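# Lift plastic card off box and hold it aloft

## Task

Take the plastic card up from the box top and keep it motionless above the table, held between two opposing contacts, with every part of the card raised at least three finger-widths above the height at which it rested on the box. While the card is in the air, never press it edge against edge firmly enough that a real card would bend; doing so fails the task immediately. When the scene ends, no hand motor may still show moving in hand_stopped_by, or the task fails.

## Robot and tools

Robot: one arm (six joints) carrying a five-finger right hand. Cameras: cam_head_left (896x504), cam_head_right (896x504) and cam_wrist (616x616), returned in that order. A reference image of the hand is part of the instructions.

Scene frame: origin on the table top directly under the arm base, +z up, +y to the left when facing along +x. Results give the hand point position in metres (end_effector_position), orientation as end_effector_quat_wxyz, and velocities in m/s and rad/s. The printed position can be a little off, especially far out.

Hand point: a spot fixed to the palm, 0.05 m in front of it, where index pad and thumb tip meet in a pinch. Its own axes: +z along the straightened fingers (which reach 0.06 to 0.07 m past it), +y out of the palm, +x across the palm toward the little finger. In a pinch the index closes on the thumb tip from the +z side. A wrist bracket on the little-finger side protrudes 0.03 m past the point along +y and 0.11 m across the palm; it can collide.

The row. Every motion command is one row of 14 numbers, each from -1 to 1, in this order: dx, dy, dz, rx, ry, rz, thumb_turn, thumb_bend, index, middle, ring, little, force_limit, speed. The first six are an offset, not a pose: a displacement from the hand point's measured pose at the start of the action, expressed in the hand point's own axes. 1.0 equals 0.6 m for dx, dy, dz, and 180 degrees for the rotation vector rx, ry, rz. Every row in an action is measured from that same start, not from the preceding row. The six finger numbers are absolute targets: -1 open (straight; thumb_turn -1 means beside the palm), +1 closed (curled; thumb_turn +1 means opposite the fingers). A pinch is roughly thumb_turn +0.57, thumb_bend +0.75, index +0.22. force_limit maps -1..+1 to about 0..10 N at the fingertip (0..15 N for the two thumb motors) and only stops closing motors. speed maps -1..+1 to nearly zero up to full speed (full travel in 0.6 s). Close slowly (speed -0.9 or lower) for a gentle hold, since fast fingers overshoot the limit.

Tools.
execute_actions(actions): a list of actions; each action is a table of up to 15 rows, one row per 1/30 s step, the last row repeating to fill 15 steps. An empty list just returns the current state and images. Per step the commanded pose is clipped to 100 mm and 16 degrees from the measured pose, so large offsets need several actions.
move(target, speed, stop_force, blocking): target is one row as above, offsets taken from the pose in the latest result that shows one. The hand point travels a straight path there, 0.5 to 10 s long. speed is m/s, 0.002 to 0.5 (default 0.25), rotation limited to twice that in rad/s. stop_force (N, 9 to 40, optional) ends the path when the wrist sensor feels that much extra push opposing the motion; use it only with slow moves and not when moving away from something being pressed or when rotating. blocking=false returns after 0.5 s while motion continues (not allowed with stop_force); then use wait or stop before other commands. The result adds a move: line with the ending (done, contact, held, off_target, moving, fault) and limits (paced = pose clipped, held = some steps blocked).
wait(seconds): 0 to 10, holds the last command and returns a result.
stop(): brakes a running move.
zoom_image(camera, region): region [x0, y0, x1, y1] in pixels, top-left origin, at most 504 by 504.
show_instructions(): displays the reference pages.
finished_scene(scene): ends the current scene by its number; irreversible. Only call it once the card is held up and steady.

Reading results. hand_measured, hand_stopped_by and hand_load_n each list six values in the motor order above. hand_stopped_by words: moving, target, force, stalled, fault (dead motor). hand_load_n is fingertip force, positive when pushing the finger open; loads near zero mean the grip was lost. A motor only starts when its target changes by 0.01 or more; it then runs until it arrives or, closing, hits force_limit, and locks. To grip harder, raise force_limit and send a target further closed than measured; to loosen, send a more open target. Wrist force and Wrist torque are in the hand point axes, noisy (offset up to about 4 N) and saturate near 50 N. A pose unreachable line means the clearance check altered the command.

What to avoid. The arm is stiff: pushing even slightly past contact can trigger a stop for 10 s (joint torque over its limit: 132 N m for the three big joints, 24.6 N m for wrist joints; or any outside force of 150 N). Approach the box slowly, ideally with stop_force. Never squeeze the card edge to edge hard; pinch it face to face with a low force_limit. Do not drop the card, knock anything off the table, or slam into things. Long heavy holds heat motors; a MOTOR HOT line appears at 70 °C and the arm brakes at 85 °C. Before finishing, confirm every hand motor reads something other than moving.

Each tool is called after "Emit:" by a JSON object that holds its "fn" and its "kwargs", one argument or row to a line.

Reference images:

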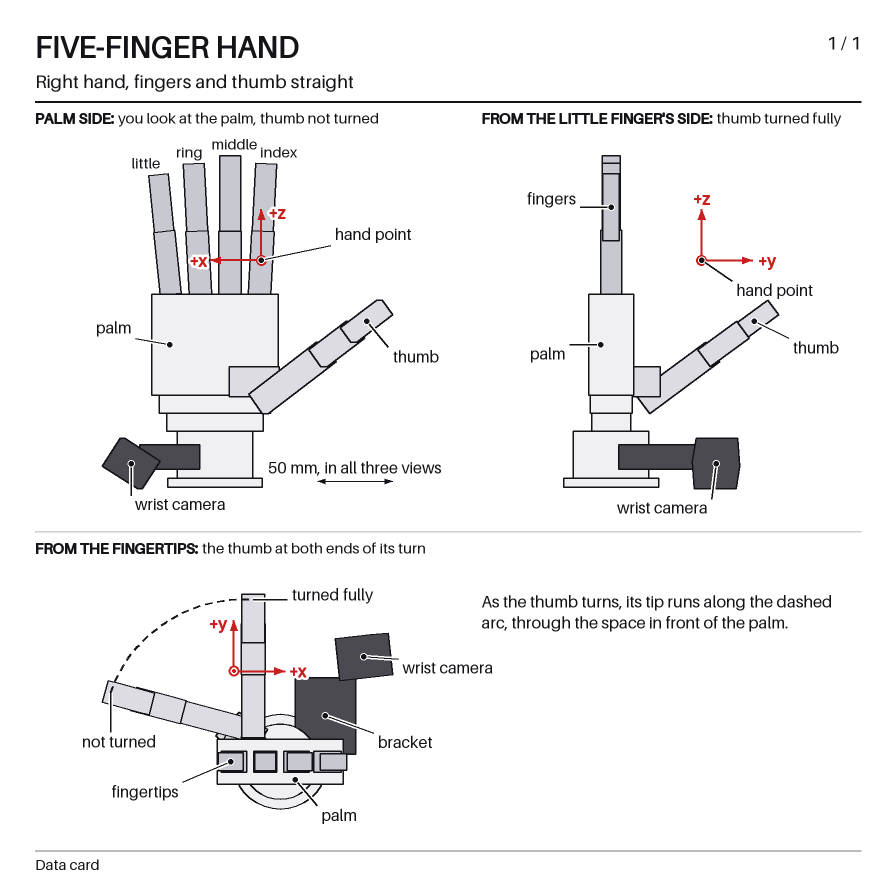

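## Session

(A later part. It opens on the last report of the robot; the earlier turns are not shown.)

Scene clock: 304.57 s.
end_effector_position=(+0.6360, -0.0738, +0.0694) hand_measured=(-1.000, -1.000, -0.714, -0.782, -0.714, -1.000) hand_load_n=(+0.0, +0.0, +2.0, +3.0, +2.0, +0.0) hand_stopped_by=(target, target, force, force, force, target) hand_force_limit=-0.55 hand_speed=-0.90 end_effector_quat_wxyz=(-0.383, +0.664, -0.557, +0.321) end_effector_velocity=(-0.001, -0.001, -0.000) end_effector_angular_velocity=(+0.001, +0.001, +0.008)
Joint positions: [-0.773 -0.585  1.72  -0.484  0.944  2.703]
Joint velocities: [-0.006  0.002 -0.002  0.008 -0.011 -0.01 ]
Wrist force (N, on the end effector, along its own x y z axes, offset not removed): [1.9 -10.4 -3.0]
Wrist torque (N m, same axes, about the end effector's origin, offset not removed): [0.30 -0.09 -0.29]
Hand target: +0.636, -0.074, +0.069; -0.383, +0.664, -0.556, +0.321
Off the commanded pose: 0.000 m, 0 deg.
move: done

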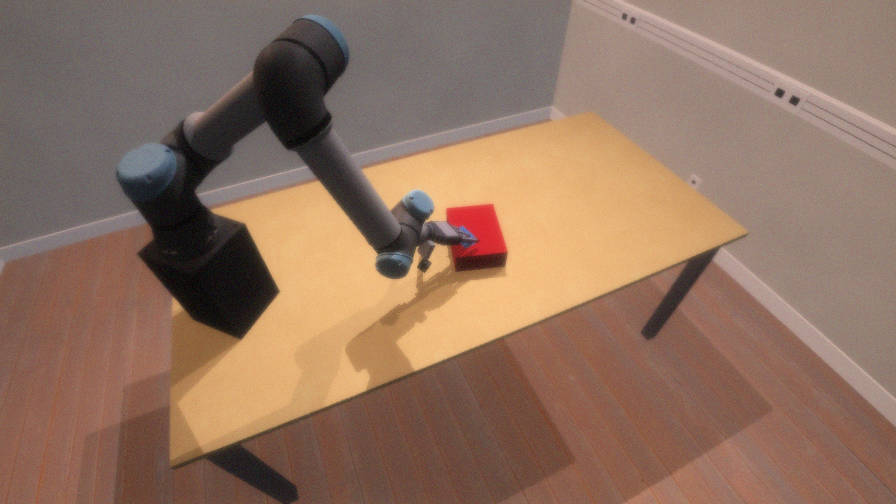

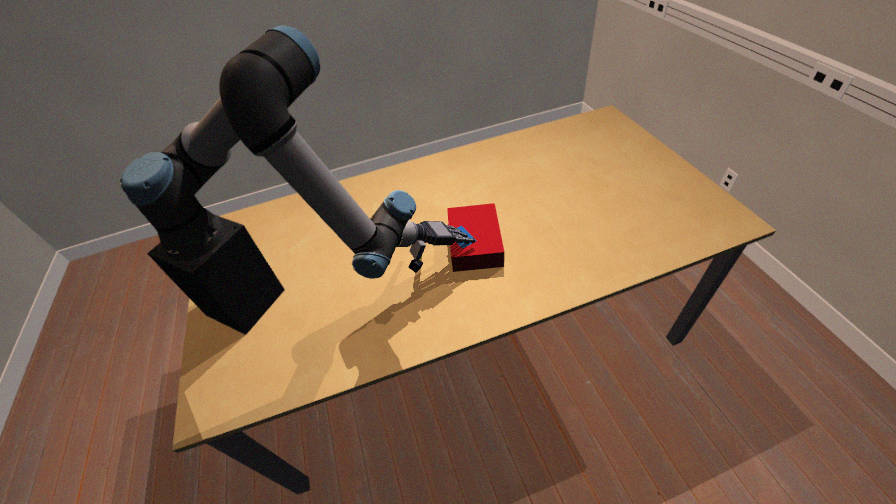

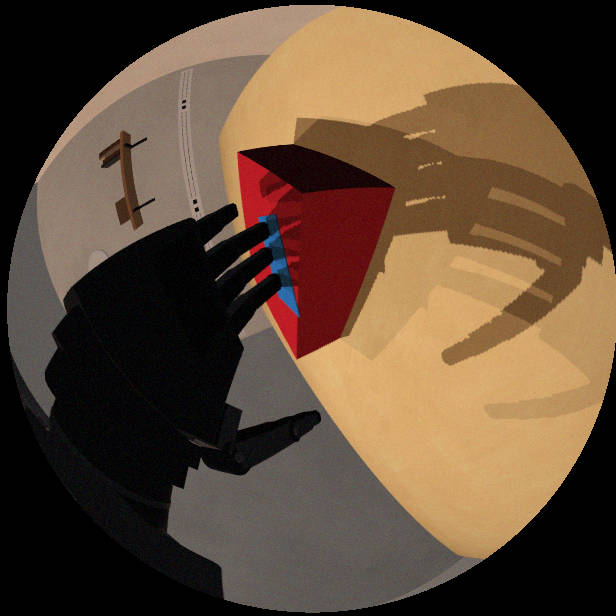

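Emit:
{"fn": "move", "kwargs": {
  "target": [0.0002, 0.02123, -0.03643, 0, -0.04811, -0.02778, -1, -1, -0.5, -0.48, -0.5, -1, -0.55, -0.9],
  "speed": 0.09
}}

Scene clock: 321.20 s.
end_effector_position=(+0.6112, -0.0782, +0.0694) hand_measured=(-1.000, -1.000, -0.714, -0.782, -0.714, -1.000) hand_load_n=(+0.0, +0.0, +2.0, +3.0, +2.0, +0.0) hand_stopped_by=(target, target, force, force, force, target) hand_force_limit=-0.55 hand_speed=-0.90 end_effector_quat_wxyz=(-0.409, +0.709, -0.497, +0.287) end_effector_velocity=(-0.001, -0.001, +0.000) end_effector_angular_velocity=(+0.000, +0.002, +0.010)
Joint positions: [-0.848 -0.554  1.677 -0.325  0.759  2.481]
Joint velocities: [-0.005  0.003 -0.006  0.016 -0.009 -0.016]
Wrist force (N, on the end effector, along its own x y z axes, offset not removed): [1.8 -6.8 -2.9]
Wrist torque (N m, same axes, about the end effector's origin, offset not removed): [0.91 0.07 -0.22]
Hand target: +0.611, -0.078, +0.069; -0.409, +0.710, -0.497, +0.287
Off the commanded pose: 0.000 m, 0 deg.
move: done

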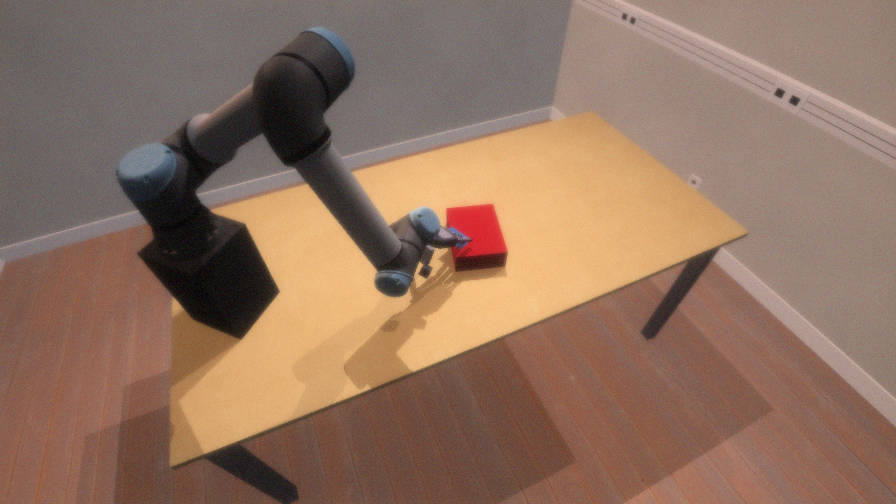

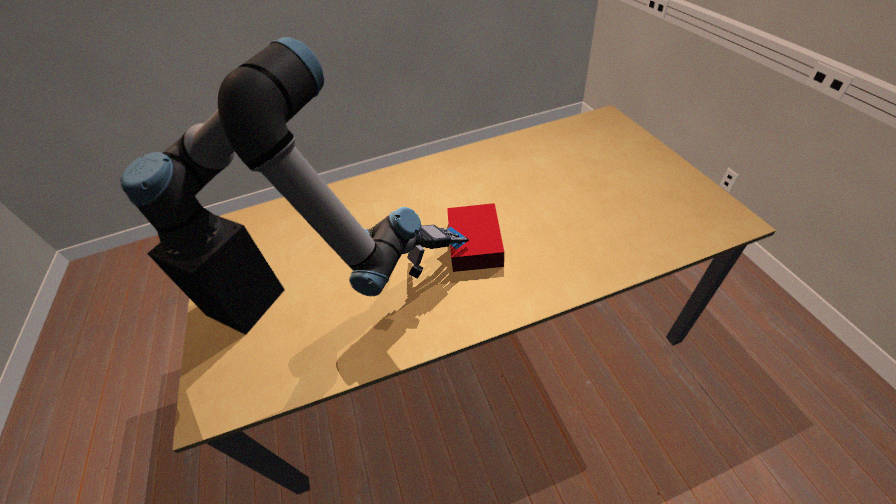

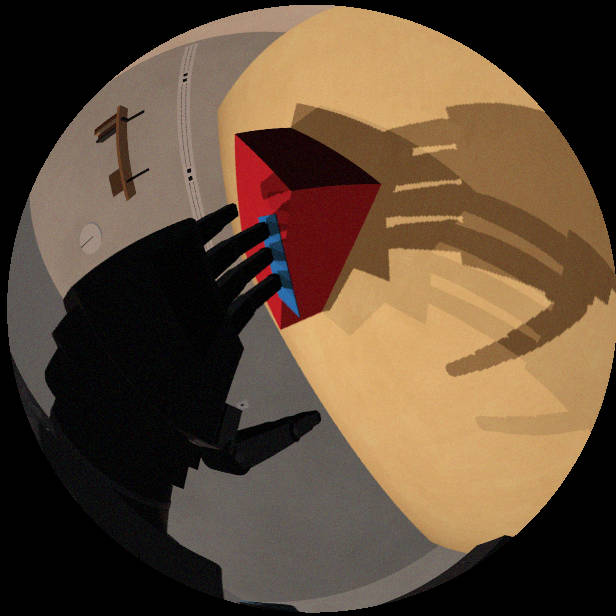

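Emit:
{"fn": "zoom_image", "kwargs": {
  "camera": "cam_wrist",
  "region": [210, 180, 350, 340]
}}

Emit:
{"fn": "zoom_image", "kwargs": {
  "camera": "cam_head_left",
  "region": [420, 195, 500, 275]
}}

Emit:
{"fn": "zoom_image", "kwargs": {
  "camera": "cam_head_right",
  "region": [415, 195, 495, 275]
}}

Region (210, 180, 350, 340) of cam_wrist's 616x616 image, scaled by 3.150, with more detail than that image has; it fills the left 441 columns of this view, and the rest is white.

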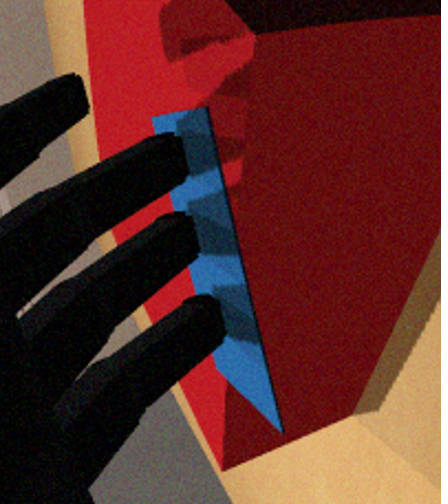

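Region (420, 195, 500, 275) of cam_head_left's 896x504 image, scaled by 6.300, with more detail than that image has.

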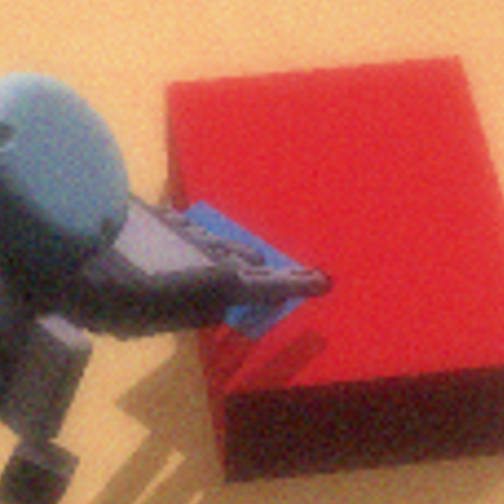

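Region (415, 195, 495, 275) of cam_head_right's 896x504 image, scaled by 6.300, with more detail than that image has.

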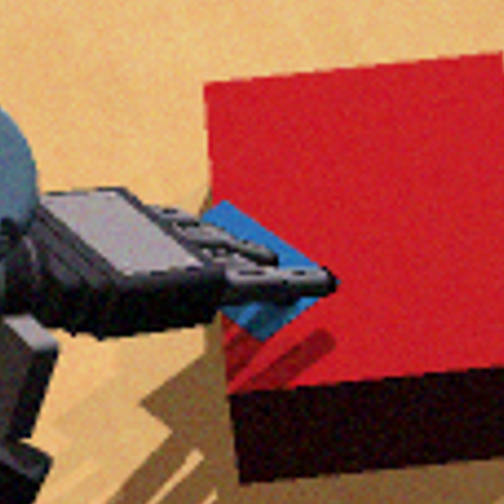

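Emit:
{"fn": "move", "kwargs": {
  "target": [-0.0327, -0.0602, -0.0645, -0.0495, -0.1508, -0.2612, -1, -1, -1, -1, -1, -1, -0.55, -0.75],
  "speed": 0.5
}}

Emit:
{"fn": "move", "kwargs": {
  "target": [-0.0310, -0.0027, 0.0878, -0.0843, -0.2567, -0.4446, 0.57, 0.75, -0.05, -0.3, -0.3, -0.3, -0.4, 0.0],
  "speed": 0.5
}}

Scene clock: 420.37 s.
end_effector_position=(+0.5903, -0.0650, +0.1200) hand_measured=(-1.000, -1.000, -1.000, -1.000, -1.000, -1.000) hand_load_n=(+0.0, +0.0, +0.0, +0.0, +0.0, +0.0) hand_stopped_by=(target, target, target, target, target, target) hand_force_limit=-0.55 hand_speed=-0.75 end_effector_quat_wxyz=(-0.310, +0.921, -0.090, +0.218) end_effector_velocity=(+0.000, +0.000, +0.000) end_effector_angular_velocity=(-0.002, +0.004, +0.011)
Joint positions: [-0.76  -0.546  1.436  0.517  0.808  1.263]
Joint velocities: [ 0.001  0.004 -0.009  0.017  0.002 -0.014]
Wrist force (N, on the end effector, along its own x y z axes, offset not removed): [-0.2 -0.2 0.1]
Wrist torque (N m, same axes, about the end effector's origin, offset not removed): [-0.12 0.03 -0.07]
Hand target: +0.590, -0.065, +0.120; -0.310, +0.921, -0.089, +0.217
Off the commanded pose: 0.000 m, 0 deg.
move: done

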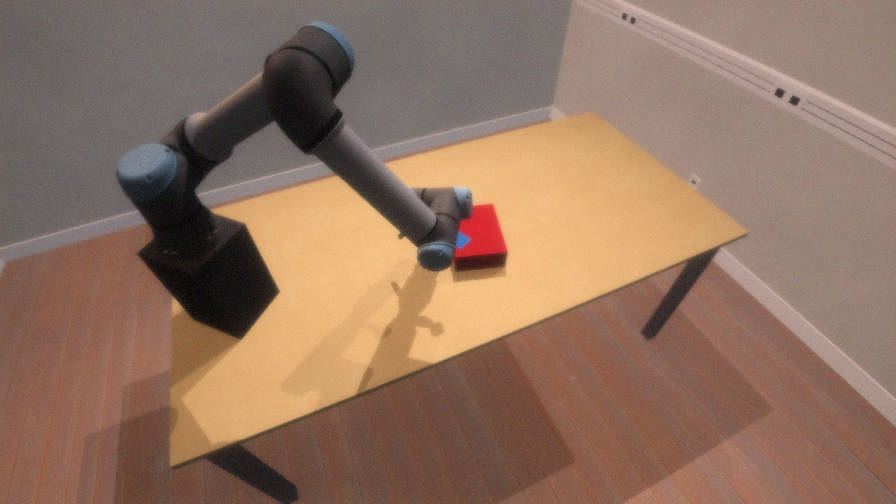

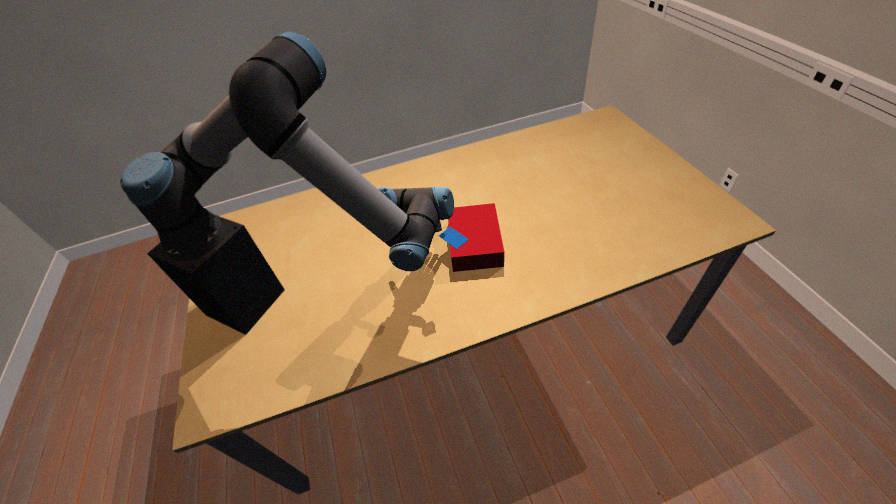

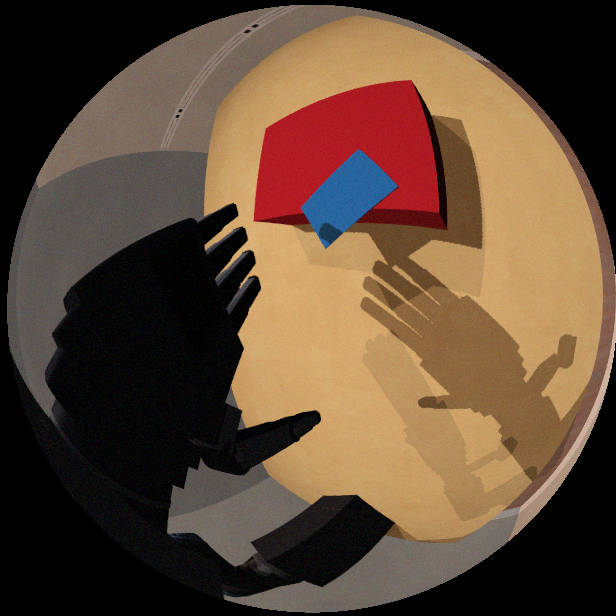

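Scene clock: 422.63 s.
end_effector_position=(+0.5977, -0.0300, +0.0768) hand_measured=(+0.570, +0.750, -0.050, -0.300, -0.300, -0.300) hand_load_n=(+0.0, +0.0, +0.0, +0.0, +0.0, +0.0) hand_stopped_by=(target, target, target, target, target, target) hand_force_limit=-0.40 hand_speed=0.00 end_effector_quat_wxyz=(-0.001, +0.801, +0.598, +0.000) end_effector_velocity=(+0.001, -0.000, +0.001) end_effector_angular_velocity=(-0.006, -0.004, +0.010)
Joint positions: [-0.414 -0.448  1.332  0.672  1.58   0.074]
Joint velocities: [ 0.001 -0.003  0.003 -0.005  0.005 -0.009]
Wrist force (N, on the end effector, along its own x y z axes, offset not removed): [1.6 0.2 0.8]
Wrist torque (N m, same axes, about the end effector's origin, offset not removed): [-0.01 -0.31 -0.03]
Hand target: +0.598, -0.030, +0.077; -0.001, +0.801, +0.598, +0.000
Off the commanded pose: 0.000 m, 0 deg.
move: done

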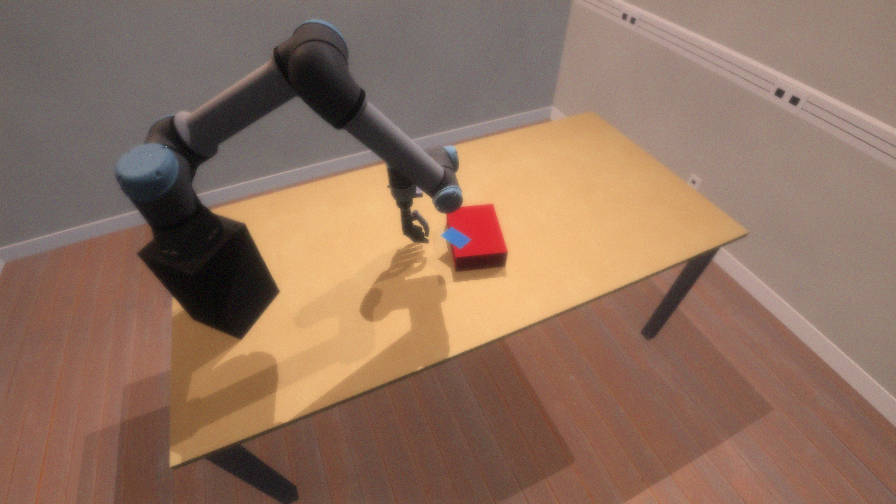

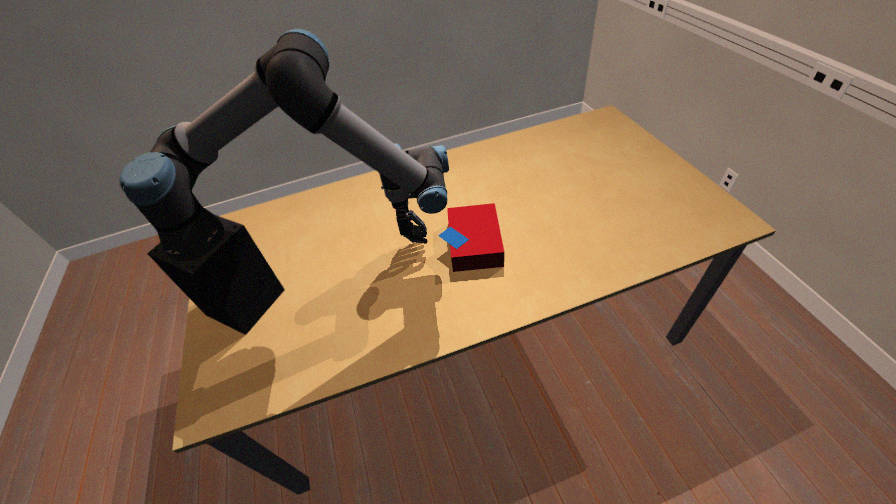

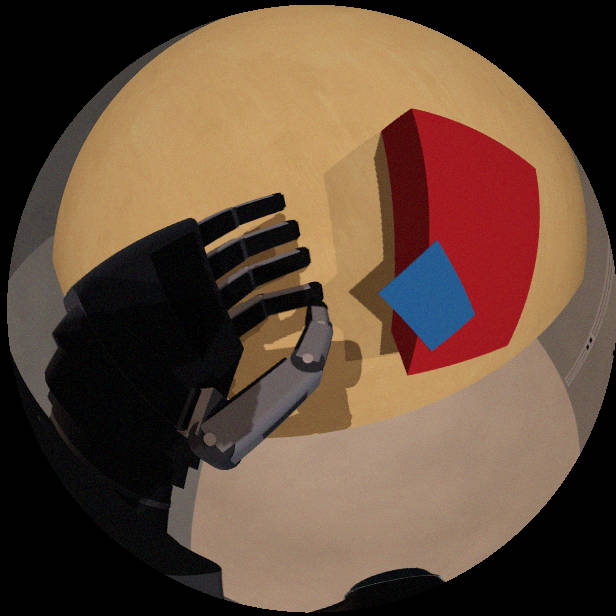

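Emit:
{"fn": "zoom_image", "kwargs": {
  "camera": "cam_head_left",
  "region": [395, 195, 475, 275]
}}

Emit:
{"fn": "zoom_image", "kwargs": {
  "camera": "cam_head_right",
  "region": [395, 195, 475, 275]
}}

Emit:
{"fn": "zoom_image", "kwargs": {
  "camera": "cam_wrist",
  "region": [250, 220, 490, 380]
}}

Region (395, 195, 475, 275) of cam_head_left's 896x504 image, scaled by 6.300, with more detail than that image has.

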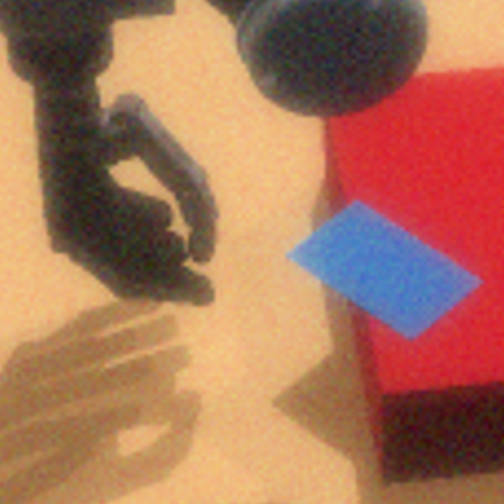

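Region (395, 195, 475, 275) of cam_head_right's 896x504 image, scaled by 6.300, with more detail than that image has.

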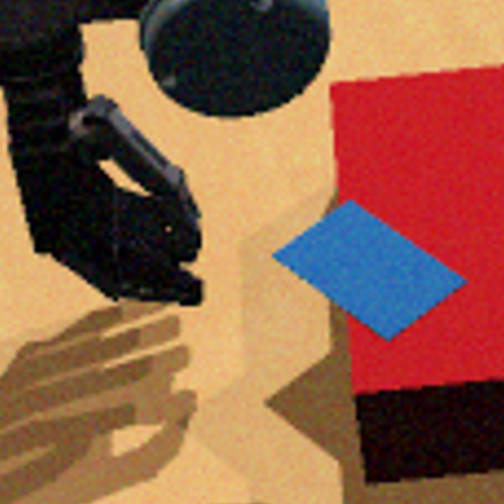

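Region (250, 220, 490, 380) of cam_wrist's 616x616 image, scaled by 2.100, with more detail than that image has.

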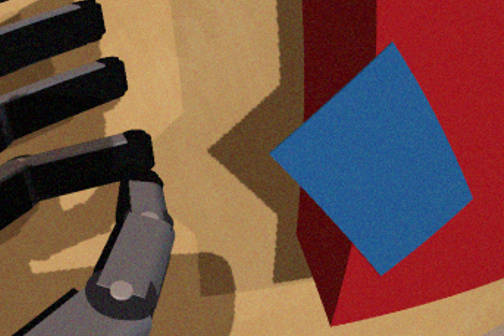

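Emit:
{"fn": "move", "kwargs": {
  "target": [-0.002, 0.100, 0, 0, 0, 0, 0.57, 0.75, -0.05, -0.3, -0.3, -0.3, -0.4, 0.0],
  "speed": 0.1
}}

Emit:
{"fn": "zoom_image", "kwargs": {
  "camera": "cam_head_left",
  "region": [415, 205, 475, 265]
}}

Emit:
{"fn": "zoom_image", "kwargs": {
  "camera": "cam_head_right",
  "region": [412, 205, 472, 265]
}}

Emit:
{"fn": "zoom_image", "kwargs": {
  "camera": "cam_wrist",
  "region": [230, 220, 410, 380]
}}

Scene clock: 434.63 s.
end_effector_position=(+0.6547, -0.0482, +0.0767) hand_measured=(+0.570, +0.750, -0.050, -0.300, -0.300, -0.300) hand_load_n=(+0.0, +0.0, +0.0, +0.0, +0.0, +0.0) hand_stopped_by=(target, target, target, target, target, target) hand_force_limit=-0.40 hand_speed=0.00 end_effector_quat_wxyz=(-0.001, +0.801, +0.598, +0.000) end_effector_velocity=(+0.002, -0.002, -0.001) end_effector_angular_velocity=(-0.002, +0.002, -0.000)
Joint positions: [-0.424 -0.349  1.085  0.819  1.58   0.064]
Joint velocities: [-0.001  0.006 -0.011  0.007  0.002 -0.   ]
Wrist force (N, on the end effector, along its own x y z axes, offset not removed): [0.0 1.6 0.4]
Wrist torque (N m, same axes, about the end effector's origin, offset not removed): [0.16 -0.12 0.03]
Hand target: +0.655, -0.048, +0.077; -0.001, +0.801, +0.598, +0.000
Off the commanded pose: 0.000 m, 0 deg.
move: done

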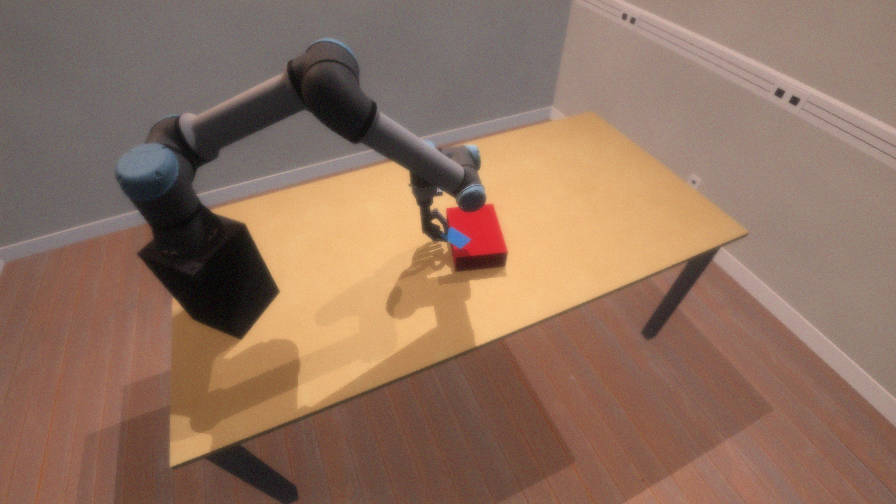

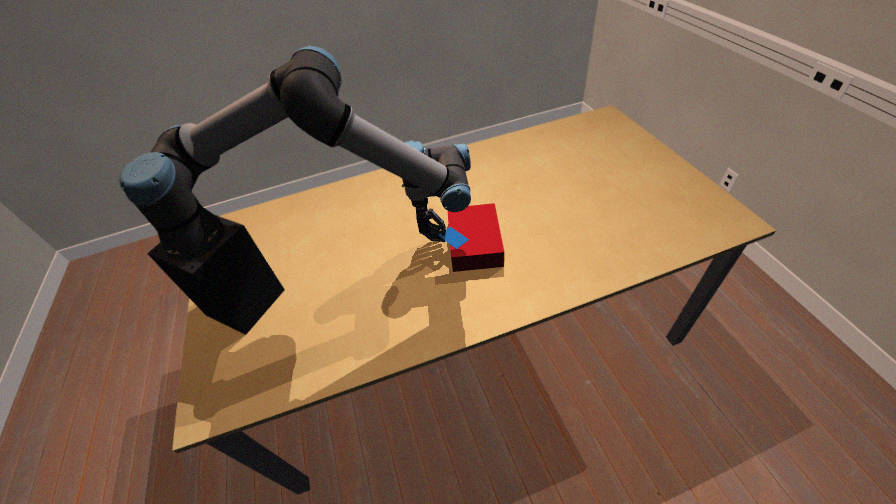

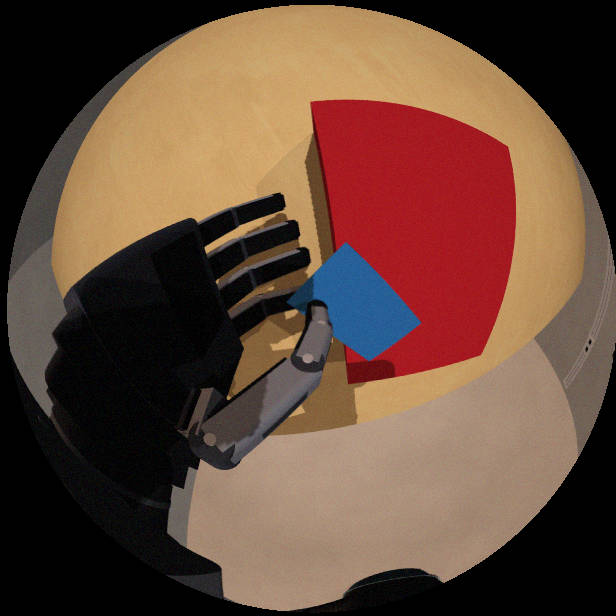

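Region (415, 205, 475, 265) of cam_head_left's 896x504 image, scaled by 8.400, with more detail than that image has.

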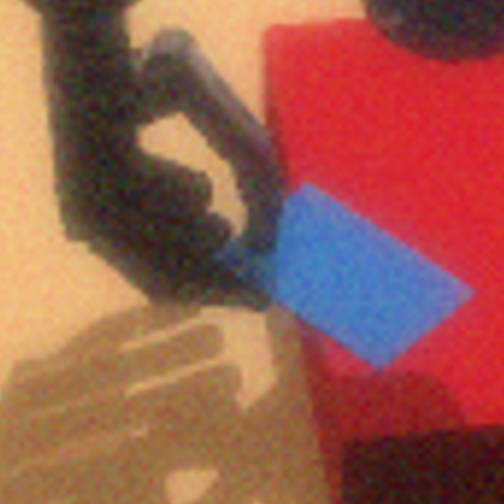

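Region (412, 205, 472, 265) of cam_head_right's 896x504 image, scaled by 8.400, with more detail than that image has.

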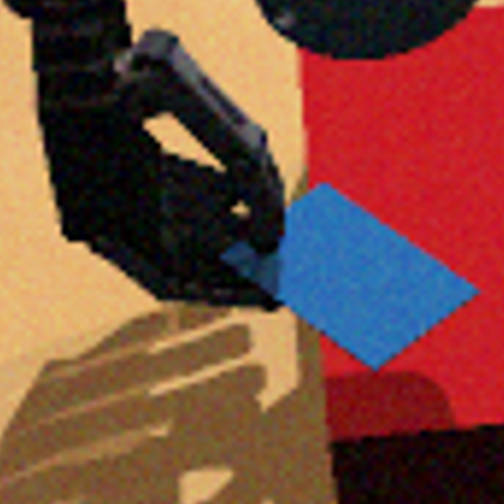

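Region (230, 220, 410, 380) of cam_wrist's 616x616 image, scaled by 2.800, with more detail than that image has.

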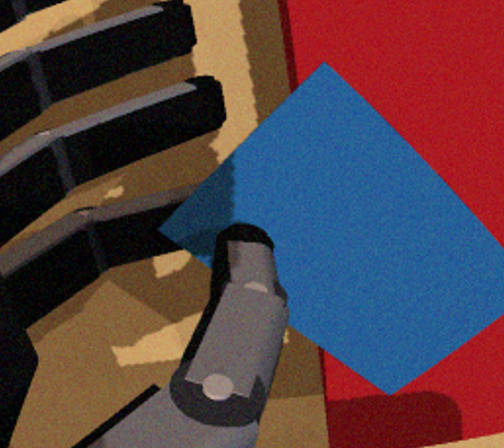

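Emit:
{"fn": "execute_actions", "kwargs": {
  "actions": [
    [[0,0,0.001,0,0,0,0.57,0.75,0.09,-0.3,-0.3,-0.3,0.0,-0.7],[0,0,0.002,0,0,0,0.57,0.75,0.09,-0.3,-0.3,-0.3,0.0,-0.7],[0,0,0.003,0,0,0,0.57,0.75,0.09,-0.3,-0.3,-0.3,0.0,-0.7],[0,0,0.004,0,0,0,0.57,0.75,0.09,-0.3,-0.3,-0.3,0.0,-0.7],[0,0,0.005,0,0,0,0.57,0.75,0.09,-0.3,-0.3,-0.3,0.0,-0.7],[0,0,0.005,0,0,0,0.57,0.75,0.09,-0.3,-0.3,-0.3,0.0,-0.7],[0,0,0.005,0,0,0,0.57,0.75,0.09,-0.3,-0.3,-0.3,0.0,-0.7],[0,0,0.005,0,0,0,0.57,0.75,0.09,-0.3,-0.3,-0.3,0.0,-0.7],[0,0,0.005,0,0,0,0.57,0.75,0.09,-0.3,-0.3,-0.3,0.0,-0.7],[0,0,0.005,0,0,0,0.57,0.75,0.4,-0.3,-0.3,-0.3,0.0,-0.88]]
  ]
}}

Emit:
{"fn": "wait", "kwargs": {
  "seconds": 1.0
}}

Emit:
{"fn": "zoom_image", "kwargs": {
  "camera": "cam_head_right",
  "region": [412, 205, 472, 265]
}}

Emit:
{"fn": "zoom_image", "kwargs": {
  "camera": "cam_wrist",
  "region": [230, 220, 410, 380]
}}

Scene clock: 446.60 s.
end_effector_position=(+0.6546, -0.0482, +0.0738) hand_measured=(+0.570, +0.750, +0.100, -0.300, -0.300, -0.300) hand_load_n=(+0.0, +0.0, +0.0, +0.0, +0.0, +0.0) hand_stopped_by=(target, target, moving, target, target, target) hand_force_limit=0.00 hand_speed=-0.88 end_effector_quat_wxyz=(-0.001, +0.801, +0.598, +0.000) end_effector_velocity=(-0.000, +0.000, -0.001) end_effector_angular_velocity=(+0.001, +0.001, +0.002)
Joint positions: [-0.424 -0.344  1.082  0.816  1.58   0.064]
Joint velocities: [ 0.     0.001 -0.     0.001 -0.    -0.001]
Wrist force (N, on the end effector, along its own x y z axes, offset not removed): [-0.2 -0.7 1.0]
Wrist torque (N m, same axes, about the end effector's origin, offset not removed): [-0.14 -0.08 -0.14]
Hand target: +0.655, -0.048, +0.074; -0.001, +0.801, +0.598, +0.000
Off the commanded pose: 0.000 m, 0 deg.

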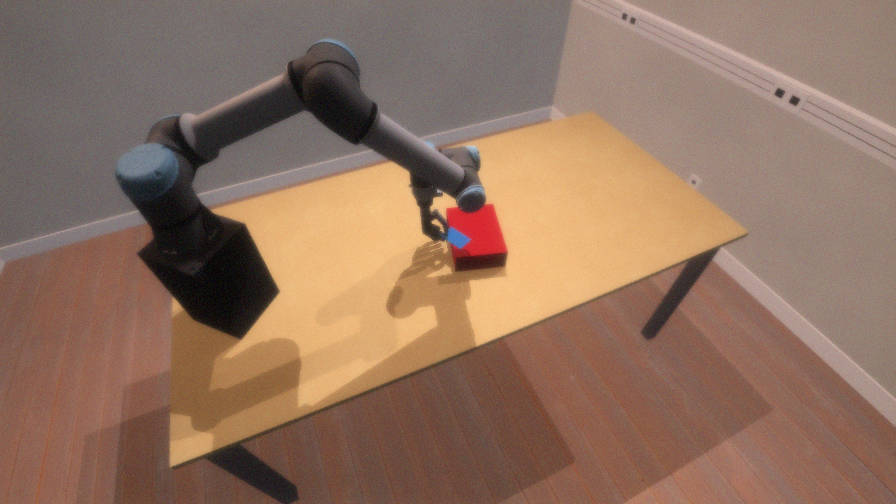

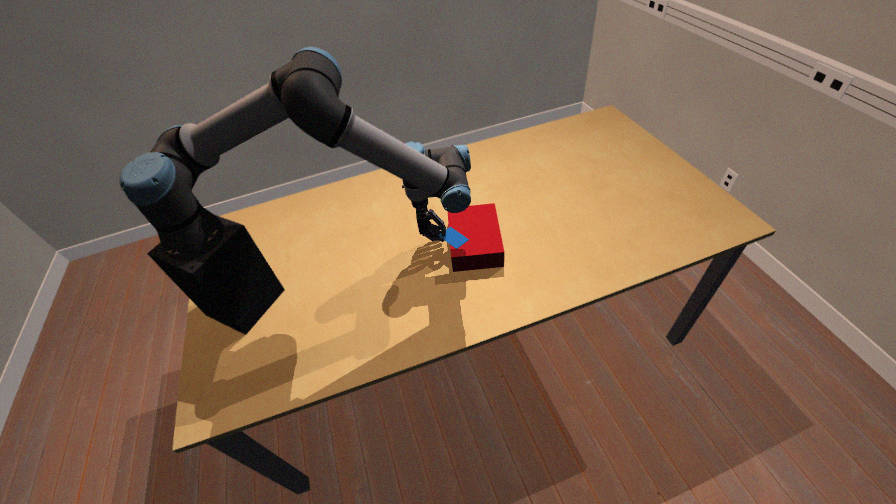

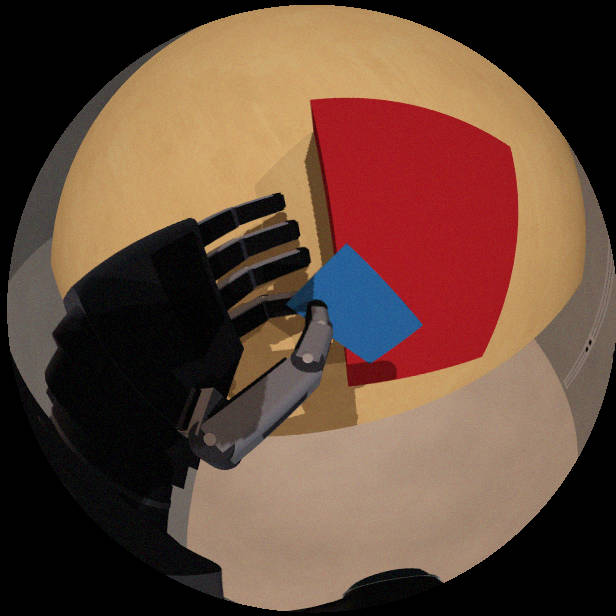

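Scene clock: 447.60 s.
end_effector_position=(+0.6547, -0.0482, +0.0737) hand_measured=(+0.570, +0.750, +0.218, -0.300, -0.300, -0.300) hand_load_n=(+0.0, +0.5, +6.0, +0.0, +0.0, +0.0) hand_stopped_by=(target, target, force, target, target, target) hand_force_limit=0.00 hand_speed=-0.88 end_effector_quat_wxyz=(-0.001, +0.801, +0.598, +0.000) end_effector_velocity=(+0.001, +0.000, +0.002) end_effector_angular_velocity=(-0.001, -0.002, +0.000)
Joint positions: [-0.424 -0.343  1.082  0.816  1.58   0.064]
Joint velocities: [ 0.001 -0.003  0.     0.001  0.     0.   ]
Wrist force (N, on the end effector, along its own x y z axes, offset not removed): [-0.2 -0.2 -1.2]
Wrist torque (N m, same axes, about the end effector's origin, offset not removed): [0.12 0.06 -0.10]
Hand target: +0.655, -0.048, +0.074; -0.001, +0.801, +0.598, +0.000
Off the commanded pose: 0.000 m, 0 deg.
wait: 1.00 s; at rest by 0.73 s

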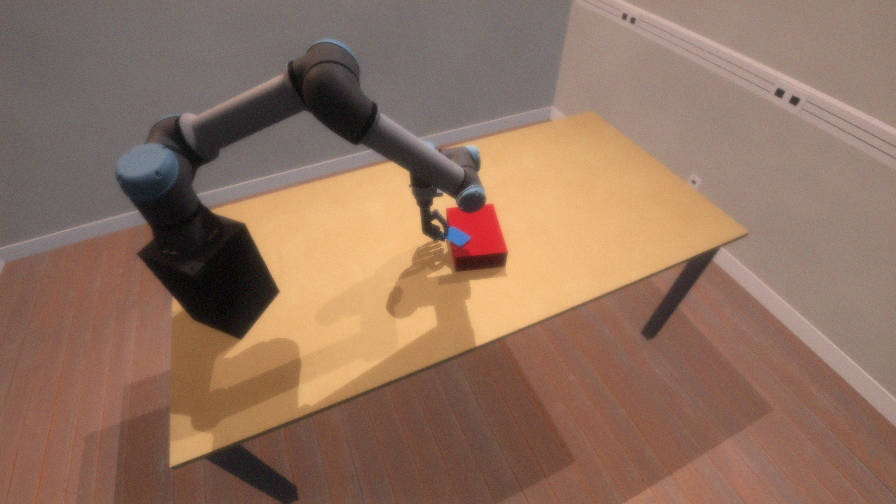

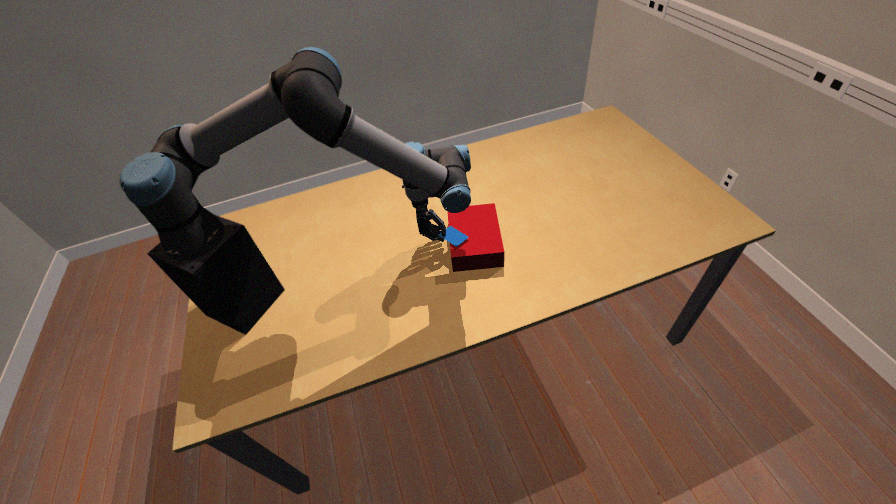

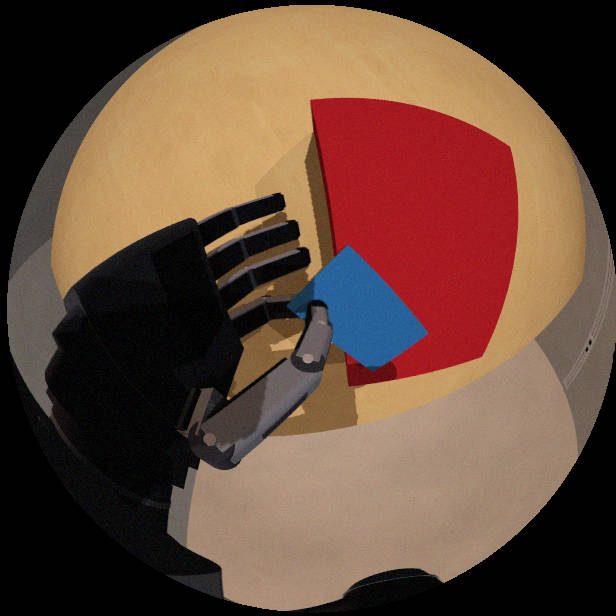

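Region (412, 205, 472, 265) of cam_head_right's 896x504 image, scaled by 8.400, with more detail than that image has.

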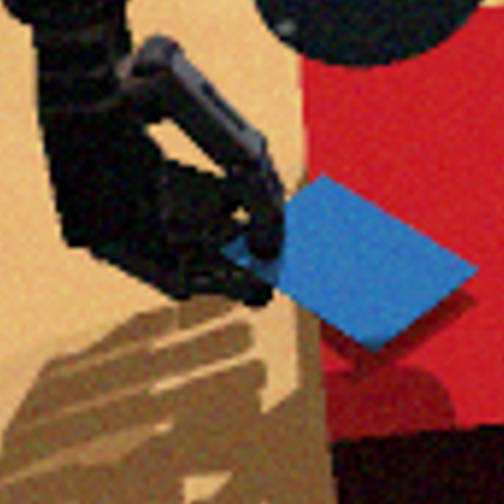

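Region (230, 220, 410, 380) of cam_wrist's 616x616 image, scaled by 2.800, with more detail than that image has.

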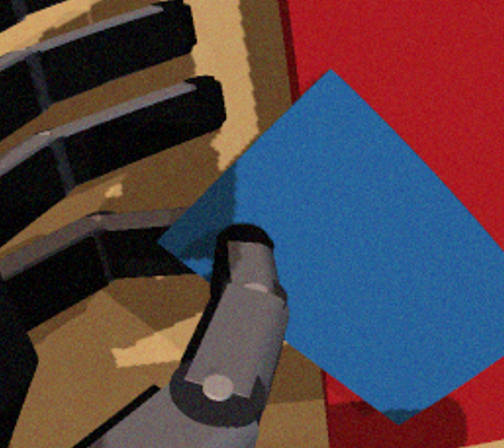

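Emit:
{"fn": "move", "kwargs": {
  "target": [0, -0.025, -0.165, 0, 0, 0, 0.57, 0.75, 0.4, -0.3, -0.3, -0.3, 0.0, -0.88],
  "speed": 0.18
}}

Emit:
{"fn": "zoom_image", "kwargs": {
  "camera": "cam_head_right",
  "region": [390, 160, 510, 280]
}}

Scene clock: 452.33 s.
end_effector_position=(+0.6405, -0.0440, +0.1726) hand_measured=(+0.570, +0.750, +0.218, -0.300, -0.300, -0.300) hand_load_n=(+0.0, +0.5, +6.0, +0.0, +0.0, +0.0) hand_stopped_by=(target, target, force, target, target, target) hand_force_limit=0.00 hand_speed=-0.88 end_effector_quat_wxyz=(-0.001, +0.801, +0.598, +0.000) end_effector_velocity=(-0.000, +0.000, +0.001) end_effector_angular_velocity=(+0.001, -0.000, -0.002)
Joint positions: [-0.421 -0.54   1.201  0.894  1.58   0.067]
Joint velocities: [-0.    -0.002  0.002  0.    -0.001  0.001]
Wrist force (N, on the end effector, along its own x y z axes, offset not removed): [1.6 1.4 2.4]
Wrist torque (N m, same axes, about the end effector's origin, offset not removed): [0.04 -0.32 -0.01]
Hand target: +0.640, -0.044, +0.173; -0.001, +0.801, +0.598, +0.000
Off the commanded pose: 0.000 m, 0 deg.
move: done

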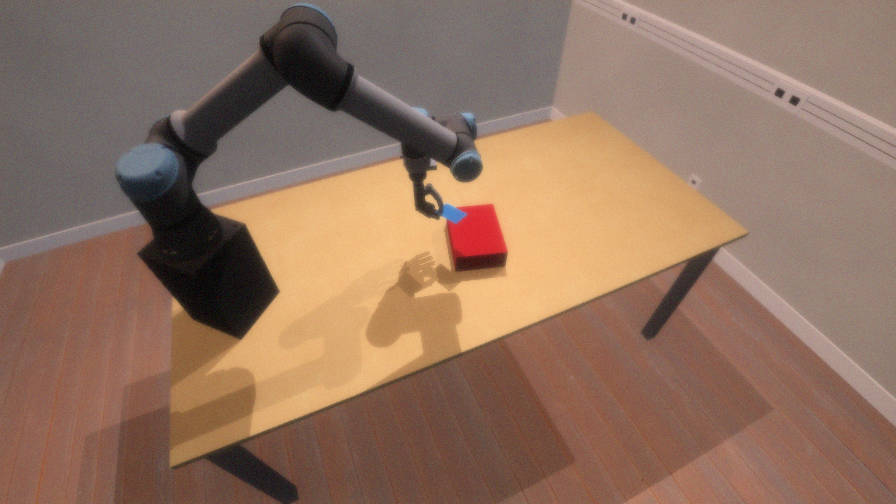

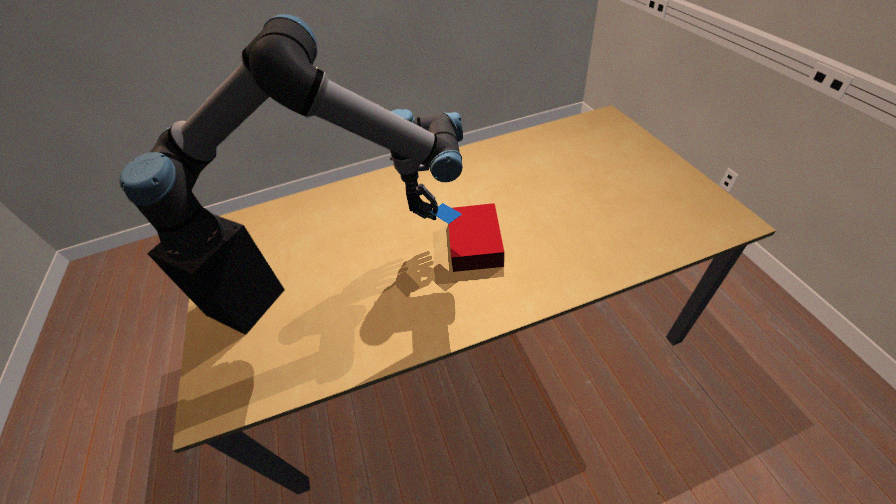

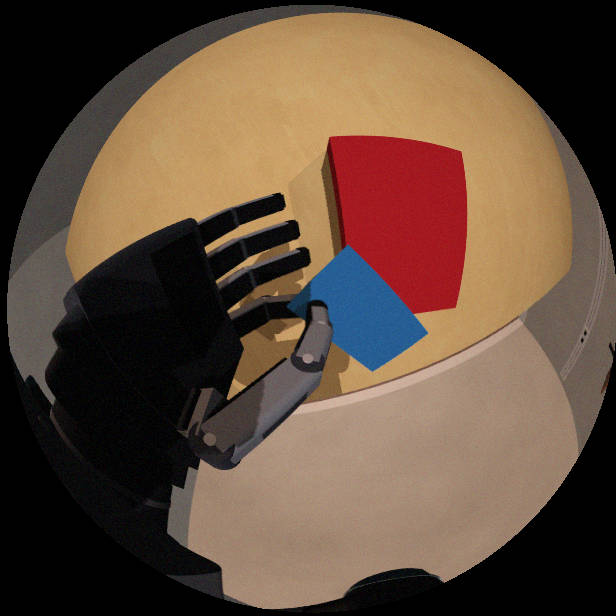

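Region (390, 160, 510, 280) of cam_head_right's 896x504 image, scaled by 4.200, with more detail than that image has.

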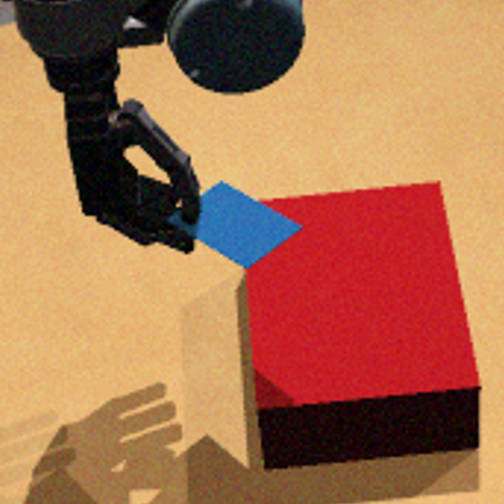

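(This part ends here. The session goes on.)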